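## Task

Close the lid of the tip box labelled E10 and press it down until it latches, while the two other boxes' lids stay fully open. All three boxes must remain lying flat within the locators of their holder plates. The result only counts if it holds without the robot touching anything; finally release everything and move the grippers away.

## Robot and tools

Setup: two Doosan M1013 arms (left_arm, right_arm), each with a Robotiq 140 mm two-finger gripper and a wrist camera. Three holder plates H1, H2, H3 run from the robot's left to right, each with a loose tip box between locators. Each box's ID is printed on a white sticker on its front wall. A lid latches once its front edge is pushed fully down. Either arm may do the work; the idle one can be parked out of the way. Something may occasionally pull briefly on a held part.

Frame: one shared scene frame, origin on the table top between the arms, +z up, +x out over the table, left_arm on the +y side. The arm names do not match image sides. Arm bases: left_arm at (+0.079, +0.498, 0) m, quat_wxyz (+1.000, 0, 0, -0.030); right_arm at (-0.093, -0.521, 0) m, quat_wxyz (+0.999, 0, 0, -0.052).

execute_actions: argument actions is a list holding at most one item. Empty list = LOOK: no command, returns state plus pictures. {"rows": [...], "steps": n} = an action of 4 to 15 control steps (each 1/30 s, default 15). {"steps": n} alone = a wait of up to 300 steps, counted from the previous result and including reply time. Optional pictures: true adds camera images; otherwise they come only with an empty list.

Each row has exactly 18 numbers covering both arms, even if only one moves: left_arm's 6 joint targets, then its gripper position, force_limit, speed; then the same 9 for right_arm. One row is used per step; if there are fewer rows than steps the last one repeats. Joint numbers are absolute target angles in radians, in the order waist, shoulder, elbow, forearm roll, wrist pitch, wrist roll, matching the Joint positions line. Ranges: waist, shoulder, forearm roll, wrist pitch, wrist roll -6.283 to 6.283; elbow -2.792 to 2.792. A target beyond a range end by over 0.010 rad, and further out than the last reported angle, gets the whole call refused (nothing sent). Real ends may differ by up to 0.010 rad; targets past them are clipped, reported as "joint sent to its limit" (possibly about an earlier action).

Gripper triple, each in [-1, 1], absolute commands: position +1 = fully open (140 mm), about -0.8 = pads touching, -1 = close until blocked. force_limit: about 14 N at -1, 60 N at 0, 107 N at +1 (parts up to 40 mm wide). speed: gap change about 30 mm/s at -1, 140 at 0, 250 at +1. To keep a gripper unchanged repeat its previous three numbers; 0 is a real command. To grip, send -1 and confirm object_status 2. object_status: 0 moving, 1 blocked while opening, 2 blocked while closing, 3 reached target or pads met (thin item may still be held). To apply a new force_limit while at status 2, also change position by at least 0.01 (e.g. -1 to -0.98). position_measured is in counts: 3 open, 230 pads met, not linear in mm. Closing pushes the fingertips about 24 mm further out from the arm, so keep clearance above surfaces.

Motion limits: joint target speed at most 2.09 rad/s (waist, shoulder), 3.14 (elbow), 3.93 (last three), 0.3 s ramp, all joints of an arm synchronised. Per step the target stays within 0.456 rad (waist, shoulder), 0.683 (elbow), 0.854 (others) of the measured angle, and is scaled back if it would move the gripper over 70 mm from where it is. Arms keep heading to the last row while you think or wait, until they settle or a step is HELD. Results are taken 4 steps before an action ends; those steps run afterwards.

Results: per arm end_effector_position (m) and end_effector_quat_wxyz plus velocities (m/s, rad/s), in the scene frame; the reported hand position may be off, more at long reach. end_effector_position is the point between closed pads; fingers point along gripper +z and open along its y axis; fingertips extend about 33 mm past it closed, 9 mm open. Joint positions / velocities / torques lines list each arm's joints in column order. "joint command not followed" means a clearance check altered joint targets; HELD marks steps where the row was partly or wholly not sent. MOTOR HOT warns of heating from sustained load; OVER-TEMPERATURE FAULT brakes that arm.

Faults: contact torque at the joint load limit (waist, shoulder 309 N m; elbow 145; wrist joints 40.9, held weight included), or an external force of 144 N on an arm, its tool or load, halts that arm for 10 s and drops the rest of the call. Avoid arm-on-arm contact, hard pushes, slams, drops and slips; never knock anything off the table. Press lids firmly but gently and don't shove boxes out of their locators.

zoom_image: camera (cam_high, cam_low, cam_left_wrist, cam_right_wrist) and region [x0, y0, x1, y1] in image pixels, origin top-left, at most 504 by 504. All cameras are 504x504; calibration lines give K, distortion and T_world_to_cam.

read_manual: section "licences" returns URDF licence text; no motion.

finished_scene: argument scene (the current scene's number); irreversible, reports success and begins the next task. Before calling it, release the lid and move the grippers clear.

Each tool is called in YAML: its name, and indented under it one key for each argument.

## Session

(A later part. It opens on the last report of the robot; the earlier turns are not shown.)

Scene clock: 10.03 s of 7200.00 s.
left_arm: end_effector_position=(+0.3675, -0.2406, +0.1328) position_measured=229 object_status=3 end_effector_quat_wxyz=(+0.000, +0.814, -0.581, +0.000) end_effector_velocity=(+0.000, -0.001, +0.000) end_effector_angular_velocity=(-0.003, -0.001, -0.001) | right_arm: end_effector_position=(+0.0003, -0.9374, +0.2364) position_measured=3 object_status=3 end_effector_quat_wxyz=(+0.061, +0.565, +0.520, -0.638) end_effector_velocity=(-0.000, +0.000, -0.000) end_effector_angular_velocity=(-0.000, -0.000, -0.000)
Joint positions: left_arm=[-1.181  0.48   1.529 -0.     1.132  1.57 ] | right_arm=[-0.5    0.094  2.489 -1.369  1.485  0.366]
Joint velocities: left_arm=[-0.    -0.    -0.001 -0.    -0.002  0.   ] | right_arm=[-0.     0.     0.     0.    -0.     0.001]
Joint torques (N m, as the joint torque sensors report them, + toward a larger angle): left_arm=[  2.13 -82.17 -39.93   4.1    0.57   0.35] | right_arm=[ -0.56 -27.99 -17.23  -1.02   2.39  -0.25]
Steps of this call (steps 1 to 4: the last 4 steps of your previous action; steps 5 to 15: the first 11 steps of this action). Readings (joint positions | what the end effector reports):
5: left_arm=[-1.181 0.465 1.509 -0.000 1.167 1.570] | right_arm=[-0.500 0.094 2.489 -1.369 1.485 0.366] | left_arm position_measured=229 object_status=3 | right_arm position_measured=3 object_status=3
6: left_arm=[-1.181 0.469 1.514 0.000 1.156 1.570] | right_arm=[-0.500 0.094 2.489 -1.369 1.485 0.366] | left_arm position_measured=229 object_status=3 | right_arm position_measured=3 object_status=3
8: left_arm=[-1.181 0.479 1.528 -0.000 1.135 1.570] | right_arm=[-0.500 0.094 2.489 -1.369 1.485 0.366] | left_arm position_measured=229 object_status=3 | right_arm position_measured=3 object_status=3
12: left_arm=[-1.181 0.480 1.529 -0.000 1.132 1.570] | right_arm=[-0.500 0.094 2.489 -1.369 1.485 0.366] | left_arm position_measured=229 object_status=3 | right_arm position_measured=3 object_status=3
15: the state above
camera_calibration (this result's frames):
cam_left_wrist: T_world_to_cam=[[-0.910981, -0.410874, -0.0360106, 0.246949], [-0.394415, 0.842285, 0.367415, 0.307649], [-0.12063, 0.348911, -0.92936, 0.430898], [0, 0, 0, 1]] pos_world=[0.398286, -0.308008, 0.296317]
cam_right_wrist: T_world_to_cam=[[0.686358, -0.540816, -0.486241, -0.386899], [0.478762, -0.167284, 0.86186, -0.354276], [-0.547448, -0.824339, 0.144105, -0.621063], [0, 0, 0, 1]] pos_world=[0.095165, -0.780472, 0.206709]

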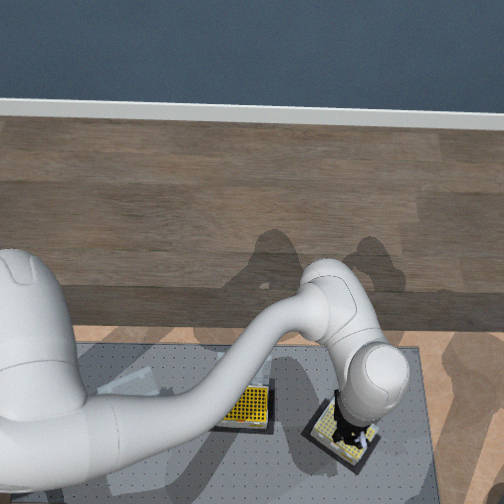

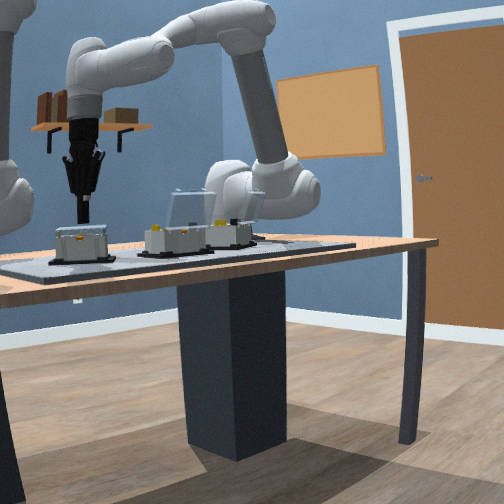

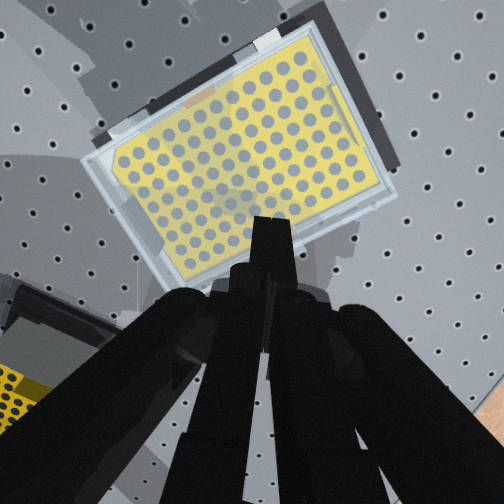

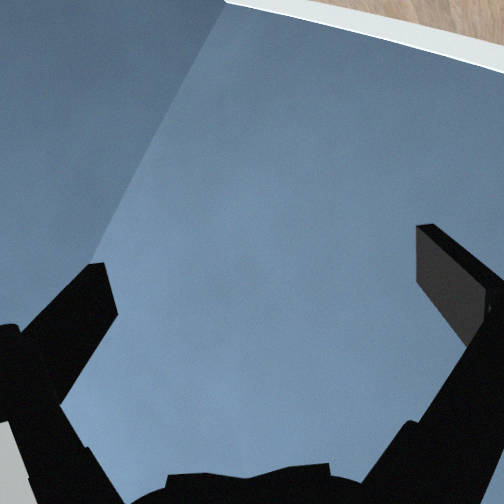

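execute_actions:
  actions:
    - {"rows":[[-1.181,0.483,1.533,0,1.125,1.57,-0.8,0,0,-0.5,0.094,2.489,-1.369,1.485,0.366,1,0,0]],"steps":10}

execute_actions:
  actions:
    - {"rows":[[-1.181,0.4845,1.535,0,1.1215,1.57,-0.8,0,0,-0.5,0.094,2.489,-1.369,1.485,0.366,1,0,0]],"steps":10}

execute_actions:
  actions:
    - {"rows":[[-1.181,0.486,1.537,0,1.118,1.57,-0.8,0,0,-0.5,0.094,2.489,-1.369,1.485,0.366,1,0,0]],"steps":10}

Scene clock: 10.40 s of 7200.00 s.
left_arm: end_effector_position=(+0.3675, -0.2406, +0.1284) position_measured=229 object_status=3 end_effector_quat_wxyz=(+0.000, +0.814, -0.581, +0.000) end_effector_velocity=(+0.001, -0.001, +0.000) end_effector_angular_velocity=(-0.003, -0.002, -0.000) | right_arm: end_effector_position=(+0.0003, -0.9374, +0.2364) position_measured=3 object_status=3 end_effector_quat_wxyz=(+0.061, +0.565, +0.520, -0.638) end_effector_velocity=(+0.000, -0.000, -0.000) end_effector_angular_velocity=(-0.000, -0.001, +0.000)
Joint positions: left_arm=[-1.181  0.483  1.533 -0.     1.125  1.57 ] | right_arm=[-0.5    0.094  2.489 -1.369  1.485  0.366]
Joint velocities: left_arm=[ 0.    -0.     0.     0.    -0.004  0.   ] | right_arm=[ 0.    -0.    -0.    -0.    -0.001  0.001]
Joint torques (N m, as the joint torque sensors report them, + toward a larger angle): left_arm=[  2.43 -81.49 -40.26   4.22   0.3    0.43] | right_arm=[ -0.93 -27.68 -17.51  -0.95   2.37  -0.38]
Steps of this call (steps 1 to 4: the last 4 steps of your previous action; step 5: the robot went on to your last target; steps 6 to 11: the first 6 steps of this action). Readings (joint positions | what the end effector reports):
6: left_arm=[-1.181 0.480 1.529 -0.000 1.131 1.570] | right_arm=[-0.500 0.094 2.489 -1.369 1.485 0.366] | left_arm position_measured=229 object_status=3 | right_arm position_measured=3 object_status=3
7: left_arm=[-1.181 0.482 1.531 -0.000 1.128 1.570] | right_arm=[-0.500 0.094 2.489 -1.369 1.485 0.366] | left_arm position_measured=229 object_status=3 | right_arm position_measured=3 object_status=3
9: left_arm=[-1.181 0.483 1.533 -0.000 1.126 1.570] | right_arm=[-0.500 0.094 2.489 -1.369 1.485 0.366] | left_arm position_measured=229 object_status=3 | right_arm position_measured=3 object_status=3
11: the state above

Scene clock: 10.73 s of 7200.00 s.
left_arm: end_effector_position=(+0.3675, -0.2406, +0.1262) position_measured=229 object_status=3 end_effector_quat_wxyz=(+0.000, +0.814, -0.581, +0.000) end_effector_velocity=(+0.000, -0.001, +0.001) end_effector_angular_velocity=(-0.004, -0.001, +0.000) | right_arm: end_effector_position=(+0.0003, -0.9374, +0.2364) position_measured=3 object_status=3 end_effector_quat_wxyz=(+0.061, +0.565, +0.520, -0.638) end_effector_velocity=(+0.000, -0.000, -0.000) end_effector_angular_velocity=(+0.001, +0.000, +0.000)
Joint positions: left_arm=[-1.181  0.484  1.535 -0.     1.122  1.57 ] | right_arm=[-0.5    0.094  2.489 -1.369  1.485  0.366]
Joint velocities: left_arm=[-0.    -0.001 -0.001 -0.    -0.002 -0.   ] | right_arm=[ 0.     0.    -0.     0.    -0.    -0.001]
Joint torques (N m, as the joint torque sensors report them, + toward a larger angle): left_arm=[  3.4  -81.29 -38.55   4.88   0.21   0.52] | right_arm=[ -1.16 -28.42 -17.56  -0.93   2.38  -0.32]
Steps of this call (steps 1 to 4: the last 4 steps of your previous action; steps 5 to 10: the first 6 steps of this action). Readings (joint positions | what the end effector reports):
5: left_arm=[-1.181 0.483 1.533 -0.000 1.125 1.570] | right_arm=[-0.500 0.094 2.489 -1.369 1.485 0.366] | left_arm position_measured=229 object_status=3 | right_arm position_measured=3 object_status=3
6: left_arm=[-1.181 0.484 1.534 -0.000 1.123 1.570] | right_arm=[-0.500 0.094 2.489 -1.369 1.485 0.366] | left_arm position_measured=229 object_status=3 | right_arm position_measured=3 object_status=3
8: left_arm=[-1.181 0.484 1.535 -0.000 1.122 1.570] | right_arm=[-0.500 0.094 2.489 -1.369 1.485 0.366] | left_arm position_measured=229 object_status=3 | right_arm position_measured=3 object_status=3
10: the state above

Scene clock: 11.07 s of 7200.00 s.
left_arm: end_effector_position=(+0.3675, -0.2405, +0.1240) position_measured=229 object_status=3 end_effector_quat_wxyz=(+0.000, +0.814, -0.581, +0.000) end_effector_velocity=(+0.000, +0.001, -0.001) end_effector_angular_velocity=(+0.001, +0.001, +0.002) | right_arm: end_effector_position=(+0.0003, -0.9374, +0.2364) position_measured=3 object_status=3 end_effector_quat_wxyz=(+0.061, +0.565, +0.520, -0.638) end_effector_velocity=(-0.000, +0.000, -0.000) end_effector_angular_velocity=(-0.000, -0.000, -0.000)
Joint positions: left_arm=[-1.181  0.486  1.537 -0.     1.118  1.57 ] | right_arm=[-0.5    0.094  2.489 -1.369  1.485  0.366]
Joint velocities: left_arm=[ 0.001  0.     0.001 -0.001  0.001 -0.001] | right_arm=[ 0. -0.  0.  0.  0.  0.]
Joint torques (N m, as the joint torque sensors report them, + toward a larger angle): left_arm=[  3.2  -81.41 -39.36   4.51   0.3   -0.03] | right_arm=[  0.22 -28.1  -17.54  -0.97   2.36  -0.28]
Steps of this call (steps 1 to 4: the last 4 steps of your previous action; steps 5 to 10: the first 6 steps of this action). Readings (joint positions | what the end effector reports):
5: left_arm=[-1.181 0.485 1.535 -0.000 1.121 1.570] | right_arm=[-0.500 0.094 2.489 -1.369 1.485 0.366] | left_arm position_measured=229 object_status=3 | right_arm position_measured=3 object_status=3
6: left_arm=[-1.181 0.485 1.536 -0.000 1.120 1.570] | right_arm=[-0.500 0.094 2.489 -1.369 1.485 0.366] | left_arm position_measured=229 object_status=3 | right_arm position_measured=3 object_status=3
8: left_arm=[-1.181 0.486 1.537 -0.000 1.118 1.570] | right_arm=[-0.500 0.094 2.489 -1.369 1.485 0.366] | left_arm position_measured=229 object_status=3 | right_arm position_measured=3 object_status=3
10: the state above

No contact yet; continue with ~1.5 mm steps.

execute_actions:
  actions:
    - {"rows":[[-1.181,0.487,1.5384,0,1.1156,1.57,-0.8,0,0,-0.5,0.094,2.489,-1.369,1.485,0.366,1,0,0]],"steps":10}

execute_actions:
  actions:
    - {"rows":[[-1.181,0.488,1.5398,0,1.1132,1.57,-0.8,0,0,-0.5,0.094,2.489,-1.369,1.485,0.366,1,0,0]],"steps":10}

execute_actions:
  actions:
    - {"steps":5}

Scene clock: 11.40 s of 7200.00 s.
left_arm: end_effector_position=(+0.3675, -0.2405, +0.1226) position_measured=229 object_status=3 end_effector_quat_wxyz=(+0.000, +0.814, -0.581, +0.000) end_effector_velocity=(+0.000, +0.000, -0.001) end_effector_angular_velocity=(+0.000, -0.000, +0.000) | right_arm: end_effector_position=(+0.0003, -0.9374, +0.2364) position_measured=3 object_status=3 end_effector_quat_wxyz=(+0.061, +0.565, +0.520, -0.638) end_effector_velocity=(+0.000, -0.000, +0.000) end_effector_angular_velocity=(+0.000, -0.000, +0.000)
Joint positions: left_arm=[-1.181  0.487  1.538  0.     1.116  1.57 ] | right_arm=[-0.5    0.094  2.489 -1.369  1.485  0.366]
Joint velocities: left_arm=[ 0.     0.001  0.     0.    -0.001 -0.   ] | right_arm=[-0.    -0.    -0.    -0.    -0.    -0.001]
Joint torques (N m, as the joint torque sensors report them, + toward a larger angle): left_arm=[  0.83 -65.83 -32.09   4.52  -1.18   0.11] | right_arm=[ -0.37 -28.44 -17.41  -0.95   2.55  -0.4 ]
Steps of this call (steps 1 to 4: the last 4 steps of your previous action; steps 5 to 10: the first 6 steps of this action). Readings (joint positions | what the end effector reports):
5: left_arm=[-1.181 0.486 1.537 0.000 1.118 1.570] | right_arm=[-0.500 0.094 2.489 -1.369 1.485 0.366] | left_arm position_measured=229 object_status=3 | right_arm position_measured=3 object_status=3
6: left_arm=[-1.181 0.487 1.538 0.000 1.117 1.570] | right_arm=[-0.500 0.094 2.489 -1.369 1.485 0.366] | left_arm position_measured=229 object_status=3 | right_arm position_measured=3 object_status=3
8: left_arm=[-1.181 0.487 1.538 0.000 1.116 1.570] | right_arm=[-0.500 0.094 2.489 -1.369 1.485 0.366] | left_arm position_measured=229 object_status=3 | right_arm position_measured=3 object_status=3
10: the state above

Scene clock: 11.73 s of 7200.00 s.
left_arm: end_effector_position=(+0.3676, -0.2406, +0.1215) position_measured=229 object_status=3 end_effector_quat_wxyz=(+0.000, +0.814, -0.581, +0.000) end_effector_velocity=(-0.000, -0.001, -0.003) end_effector_angular_velocity=(-0.000, -0.000, -0.000) | right_arm: end_effector_position=(+0.0003, -0.9374, +0.2364) position_measured=3 object_status=3 end_effector_quat_wxyz=(+0.061, +0.565, +0.520, -0.638) end_effector_velocity=(+0.000, -0.000, +0.000) end_effector_angular_velocity=(-0.000, -0.000, -0.000)
Joint positions: left_arm=[-1.181  0.488  1.539  0.     1.114  1.57 ] | right_arm=[-0.5    0.094  2.489 -1.369  1.485  0.366]
Joint velocities: left_arm=[-0.001  0.002  0.002 -0.    -0.005 -0.   ] | right_arm=[ 0. -0. -0. -0.  0. -0.]
Joint torques (N m, as the joint torque sensors report them, + toward a larger angle): left_arm=[ 1.64 -3.31 -2.83  3.95 -7.88  0.46] | right_arm=[ -0.62 -27.85 -17.45  -1.     2.41  -0.41]
Steps of this call (steps 1 to 4: the last 4 steps of your previous action; steps 5 to 10: the first 6 steps of this action). Readings (joint positions | what the end effector reports):
5: left_arm=[-1.181 0.487 1.538 0.000 1.115 1.570] | right_arm=[-0.500 0.094 2.489 -1.369 1.485 0.366] | left_arm position_measured=229 object_status=3 | right_arm position_measured=3 object_status=3
6: left_arm=[-1.181 0.487 1.539 0.000 1.115 1.570] | right_arm=[-0.500 0.094 2.489 -1.369 1.485 0.366] | left_arm position_measured=229 object_status=3 | right_arm position_measured=3 object_status=3
8: left_arm=[-1.181 0.488 1.539 0.000 1.114 1.570] | right_arm=[-0.500 0.094 2.489 -1.369 1.485 0.366] | left_arm position_measured=229 object_status=3 | right_arm position_measured=3 object_status=3
10: the state above

Scene clock: 11.90 s of 7200.00 s.
left_arm: end_effector_position=(+0.3676, -0.2406, +0.1212) position_measured=229 object_status=3 end_effector_quat_wxyz=(+0.000, +0.814, -0.581, +0.000) end_effector_velocity=(-0.000, +0.001, -0.000) end_effector_angular_velocity=(+0.002, +0.001, +0.000) | right_arm: end_effector_position=(+0.0003, -0.9374, +0.2364) position_measured=3 object_status=3 end_effector_quat_wxyz=(+0.061, +0.565, +0.520, -0.638) end_effector_velocity=(+0.000, -0.000, +0.000) end_effector_angular_velocity=(-0.000, -0.000, -0.000)
Joint positions: left_arm=[-1.181  0.488  1.539  0.     1.113  1.57 ] | right_arm=[-0.5    0.094  2.489 -1.369  1.485  0.366]
Joint velocities: left_arm=[ 0.     0.     0.001 -0.     0.001 -0.   ] | right_arm=[ 0. -0. -0.  0.  0.  0.]
Joint torques (N m, as the joint torque sensors report them, + toward a larger angle): left_arm=[ 1.89  8.77  3.53  4.45 -9.46  0.11] | right_arm=[ -0.62 -27.95 -17.39  -0.89   2.41  -0.37]
Kept back: nothing.
Steps of this call (steps 1 to 4: the last 4 steps of your previous action; step 5: the robot went on to your last target). Readings (joint positions | what the end effector reports):
1: left_arm=[-1.181 0.488 1.539 0.000 1.114 1.570] | right_arm=[-0.500 0.094 2.489 -1.369 1.485 0.366] | left_arm position_measured=229 object_status=3 | right_arm position_measured=3 object_status=3
2: left_arm=[-1.181 0.488 1.539 0.000 1.114 1.570] | right_arm=[-0.500 0.094 2.489 -1.369 1.485 0.366] | left_arm position_measured=229 object_status=3 | right_arm position_measured=3 object_status=3
4: left_arm=[-1.181 0.488 1.539 0.000 1.113 1.570] | right_arm=[-0.500 0.094 2.489 -1.369 1.485 0.366] | left_arm position_measured=229 object_status=3 | right_arm position_measured=3 object_status=3
5: the state above

~110 N against a hard stop. Retreat.

execute_actions:
  actions:
    - {"rows":[[-1.181,0.3,1.5,0,1.35,1.57,-0.8,0,0,-0.5,0.094,2.489,-1.369,1.485,0.366,1,0,0]],"steps":15}

execute_actions:
  actions:
    - {"rows":[[-1.0,-0.6,2.75,0,-0.2,1.57,-0.8,0,0,-0.5,0.094,2.489,-1.369,1.485,0.366,1,0,0]],"steps":15}

execute_actions:
  actions:
    - {"steps":50}
  pictures: true

zoom_image:
  camera: "cam_left_wrist"
  region: [280, 100, 450, 230]

Scene clock: 12.53 s of 7200.00 s.
left_arm: end_effector_position=(+0.3479, -0.1829, +0.2724) position_measured=229 object_status=3 end_effector_quat_wxyz=(-0.002, +0.814, -0.581, -0.003) end_effector_velocity=(-0.051, +0.150, +0.330) end_effector_angular_velocity=(-0.004, -0.002, -0.001) | right_arm: end_effector_position=(+0.0003, -0.9374, +0.2364) position_measured=3 object_status=3 end_effector_quat_wxyz=(+0.061, +0.565, +0.520, -0.638) end_effector_velocity=(-0.000, +0.000, -0.000) end_effector_angular_velocity=(+0.000, +0.000, -0.000)
Joint positions: left_arm=[-1.181  0.315  1.503  0.     1.33   1.57 ] | right_arm=[-0.5    0.094  2.489 -1.369  1.485  0.366]
Joint velocities: left_arm=[-0.    -0.382 -0.092  0.001  0.47   0.001] | right_arm=[-0.     0.     0.001 -0.    -0.     0.   ]
Joint torques (N m, as the joint torque sensors report them, + toward a larger angle): left_arm=[ -3.76 -26.67 -29.65   3.06  -0.01   0.44] | right_arm=[ -0.05 -28.71 -17.2   -1.07   2.4   -0.3 ]
Steps of this call (steps 1 to 8: the robot went on to your last target; steps 9 to 19: the first 11 steps of this action). Readings (joint positions | what the end effector reports):
9: left_arm=[-1.181 0.487 1.540 0.000 1.114 1.570] | right_arm=[-0.500 0.094 2.489 -1.369 1.485 0.366] | left_arm position_measured=229 object_status=3 | right_arm position_measured=3 object_status=3
10: left_arm=[-1.181 0.482 1.540 0.000 1.120 1.570] | right_arm=[-0.500 0.094 2.489 -1.369 1.485 0.366] | left_arm position_measured=229 object_status=3 | right_arm position_measured=3 object_status=3
12: left_arm=[-1.181 0.448 1.533 -0.000 1.164 1.570] | right_arm=[-0.500 0.094 2.489 -1.369 1.485 0.366] | left_arm position_measured=229 object_status=3 | right_arm position_measured=3 object_status=3
16: left_arm=[-1.181 0.368 1.516 0.000 1.264 1.570] | right_arm=[-0.500 0.094 2.489 -1.369 1.485 0.366] | left_arm position_measured=229 object_status=3 | right_arm position_measured=3 object_status=3
19: the state above

Scene clock: 13.03 s of 7200.00 s.
left_arm: end_effector_position=(+0.3795, -0.0769, +0.2596) position_measured=229 object_status=3 end_effector_quat_wxyz=(+0.110, +0.824, -0.529, +0.172) end_effector_velocity=(-0.004, +0.390, -0.089) end_effector_angular_velocity=(-1.427, -0.653, +0.245) | right_arm: end_effector_position=(+0.0003, -0.9374, +0.2364) position_measured=3 object_status=3 end_effector_quat_wxyz=(+0.061, +0.565, +0.520, -0.638) end_effector_velocity=(+0.000, -0.000, +0.000) end_effector_angular_velocity=(-0.000, -0.000, -0.000)
Joint positions: left_arm=[-1.082 -0.005  1.958  0.     0.779  1.57 ] | right_arm=[-0.5    0.094  2.489 -1.369  1.485  0.366]
Joint velocities: left_arm=[ 0.244 -1.144  1.709  0.001 -2.135 -0.001] | right_arm=[-0. -0. -0. -0.  0. -0.]
Joint torques (N m, as the joint torque sensors report them, + toward a larger angle): left_arm=[ -1.21 -32.66 -38.62   4.07  -0.11   0.39] | right_arm=[  0.08 -28.58 -17.43  -0.89   2.43  -0.37]
Steps of this call (steps 1 to 4: the last 4 steps of your previous action; steps 5 to 15: the first 11 steps of this action). Readings (joint positions | what the end effector reports):
5: left_arm=[-1.181 0.300 1.501 0.000 1.349 1.570] | right_arm=[-0.500 0.094 2.489 -1.369 1.485 0.366] | left_arm position_measured=229 object_status=3 | right_arm position_measured=3 object_status=3
6: left_arm=[-1.178 0.294 1.510 0.000 1.337 1.570] | right_arm=[-0.500 0.094 2.489 -1.369 1.485 0.366] | left_arm position_measured=229 object_status=3 | right_arm position_measured=3 object_status=3
8: left_arm=[-1.163 0.258 1.563 0.000 1.271 1.570] | right_arm=[-0.500 0.094 2.489 -1.369 1.485 0.366] | left_arm position_measured=229 object_status=3 | right_arm position_measured=3 object_status=3
12: left_arm=[-1.111 0.111 1.782 0.000 0.998 1.570] | right_arm=[-0.500 0.094 2.489 -1.369 1.485 0.366] | left_arm position_measured=229 object_status=3 | right_arm position_measured=3 object_status=3
15: the state above

Scene clock: 14.70 s of 7200.00 s.
left_arm: end_effector_position=(+0.3172, +0.1429, +0.2351) position_measured=229 object_status=3 end_effector_quat_wxyz=(+0.284, +0.714, -0.418, +0.484) end_effector_velocity=(+0.000, +0.000, -0.001) end_effector_angular_velocity=(+0.000, +0.001, +0.001) | right_arm: end_effector_position=(+0.0003, -0.9374, +0.2364) position_measured=3 object_status=3 end_effector_quat_wxyz=(+0.061, +0.565, +0.520, -0.638) end_effector_velocity=(+0.000, -0.000, -0.000) end_effector_angular_velocity=(-0.000, -0.001, -0.000)
Joint positions: left_arm=[-1.   -0.6   2.75 -0.   -0.2   1.57] | right_arm=[-0.5    0.094  2.489 -1.369  1.485  0.366]
Joint velocities: left_arm=[ 0.     0.001  0.    -0.002 -0.     0.   ] | right_arm=[-0.     0.    -0.    -0.    -0.     0.001]
Joint torques (N m, as the joint torque sensors report them, + toward a larger angle): left_arm=[ -1.09  25.15 -38.02   3.73  -2.54   0.41] | right_arm=[ -0.23 -28.18 -17.53  -0.98   2.4   -0.45]
Kept back: nothing.
Steps of this call (steps 1 to 4: the last 4 steps of your previous action; steps 5 to 45: the robot went on to your last target; steps 46 to 50: nothing new was sent). Readings (joint positions | what the end effector reports):
1: left_arm=[-1.074 -0.044 2.015 0.000 0.707 1.570] | right_arm=[-0.500 0.094 2.489 -1.369 1.485 0.366] | left_arm position_measured=229 object_status=3 | right_arm position_measured=3 object_status=3
2: left_arm=[-1.067 -0.082 2.072 0.000 0.636 1.570] | right_arm=[-0.500 0.094 2.489 -1.369 1.485 0.366] | left_arm position_measured=229 object_status=3 | right_arm position_measured=3 object_status=3
4: left_arm=[-1.055 -0.156 2.183 0.000 0.498 1.570] | right_arm=[-0.500 0.094 2.489 -1.369 1.485 0.366] | left_arm position_measured=229 object_status=3 | right_arm position_measured=3 object_status=3
8: left_arm=[-1.036 -0.306 2.379 0.000 0.257 1.570] | right_arm=[-0.500 0.094 2.489 -1.369 1.485 0.366] | left_arm position_measured=229 object_status=3 | right_arm position_measured=3 object_status=3
50: the state above
All arms were judged still, so your last target was given up. Only a new action makes them travel on or press farther. Fingers that are still opening or closing keep moving.
camera_calibration (this result's frames):
cam_left_wrist: T_world_to_cam=[[-0.83477, -0.545555, 0.0743601, 0.331449], [-0.422228, 0.547601, -0.722396, 0.234313], [0.353387, -0.634432, -0.687469, 0.319438], [0, 0, 0, 1]] pos_world=[0.262732, 0.255175, 0.364224]
cam_right_wrist: T_world_to_cam=[[0.68635, -0.540825, -0.486243, -0.386903], [0.478767, -0.167283, 0.861858, -0.354276], [-0.547454, -0.824333, 0.144115, -0.621061], [0, 0, 0, 1]] pos_world=[0.0951635, -0.780472, 0.20671]

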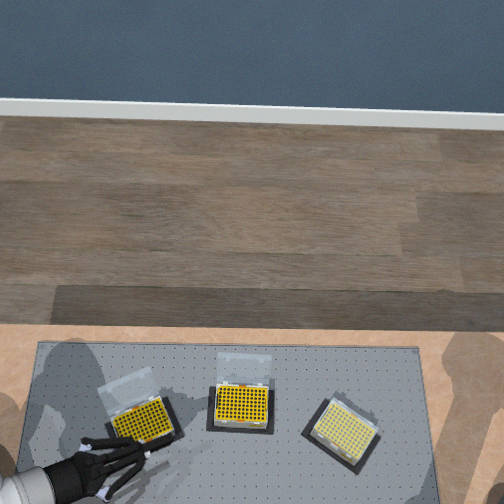

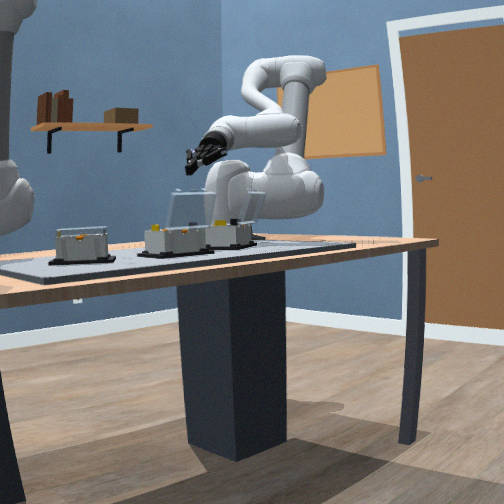

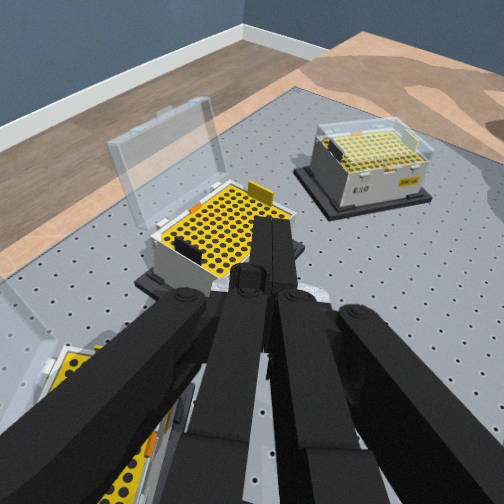

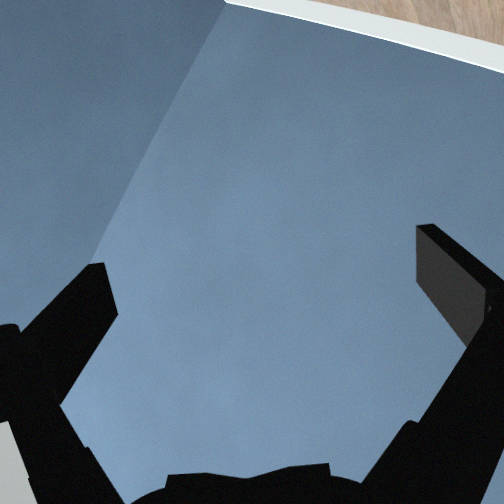

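Region (280, 100, 450, 230) of cam_left_wrist's 504x504 image, scaled by 2.965, with more detail than that image has; it fills the top 385 rows of this view, and the rest is white.

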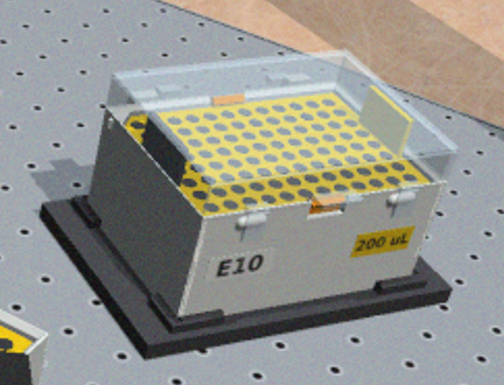

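finished_scene:
  scene: 2

The scene is finished: the task was done.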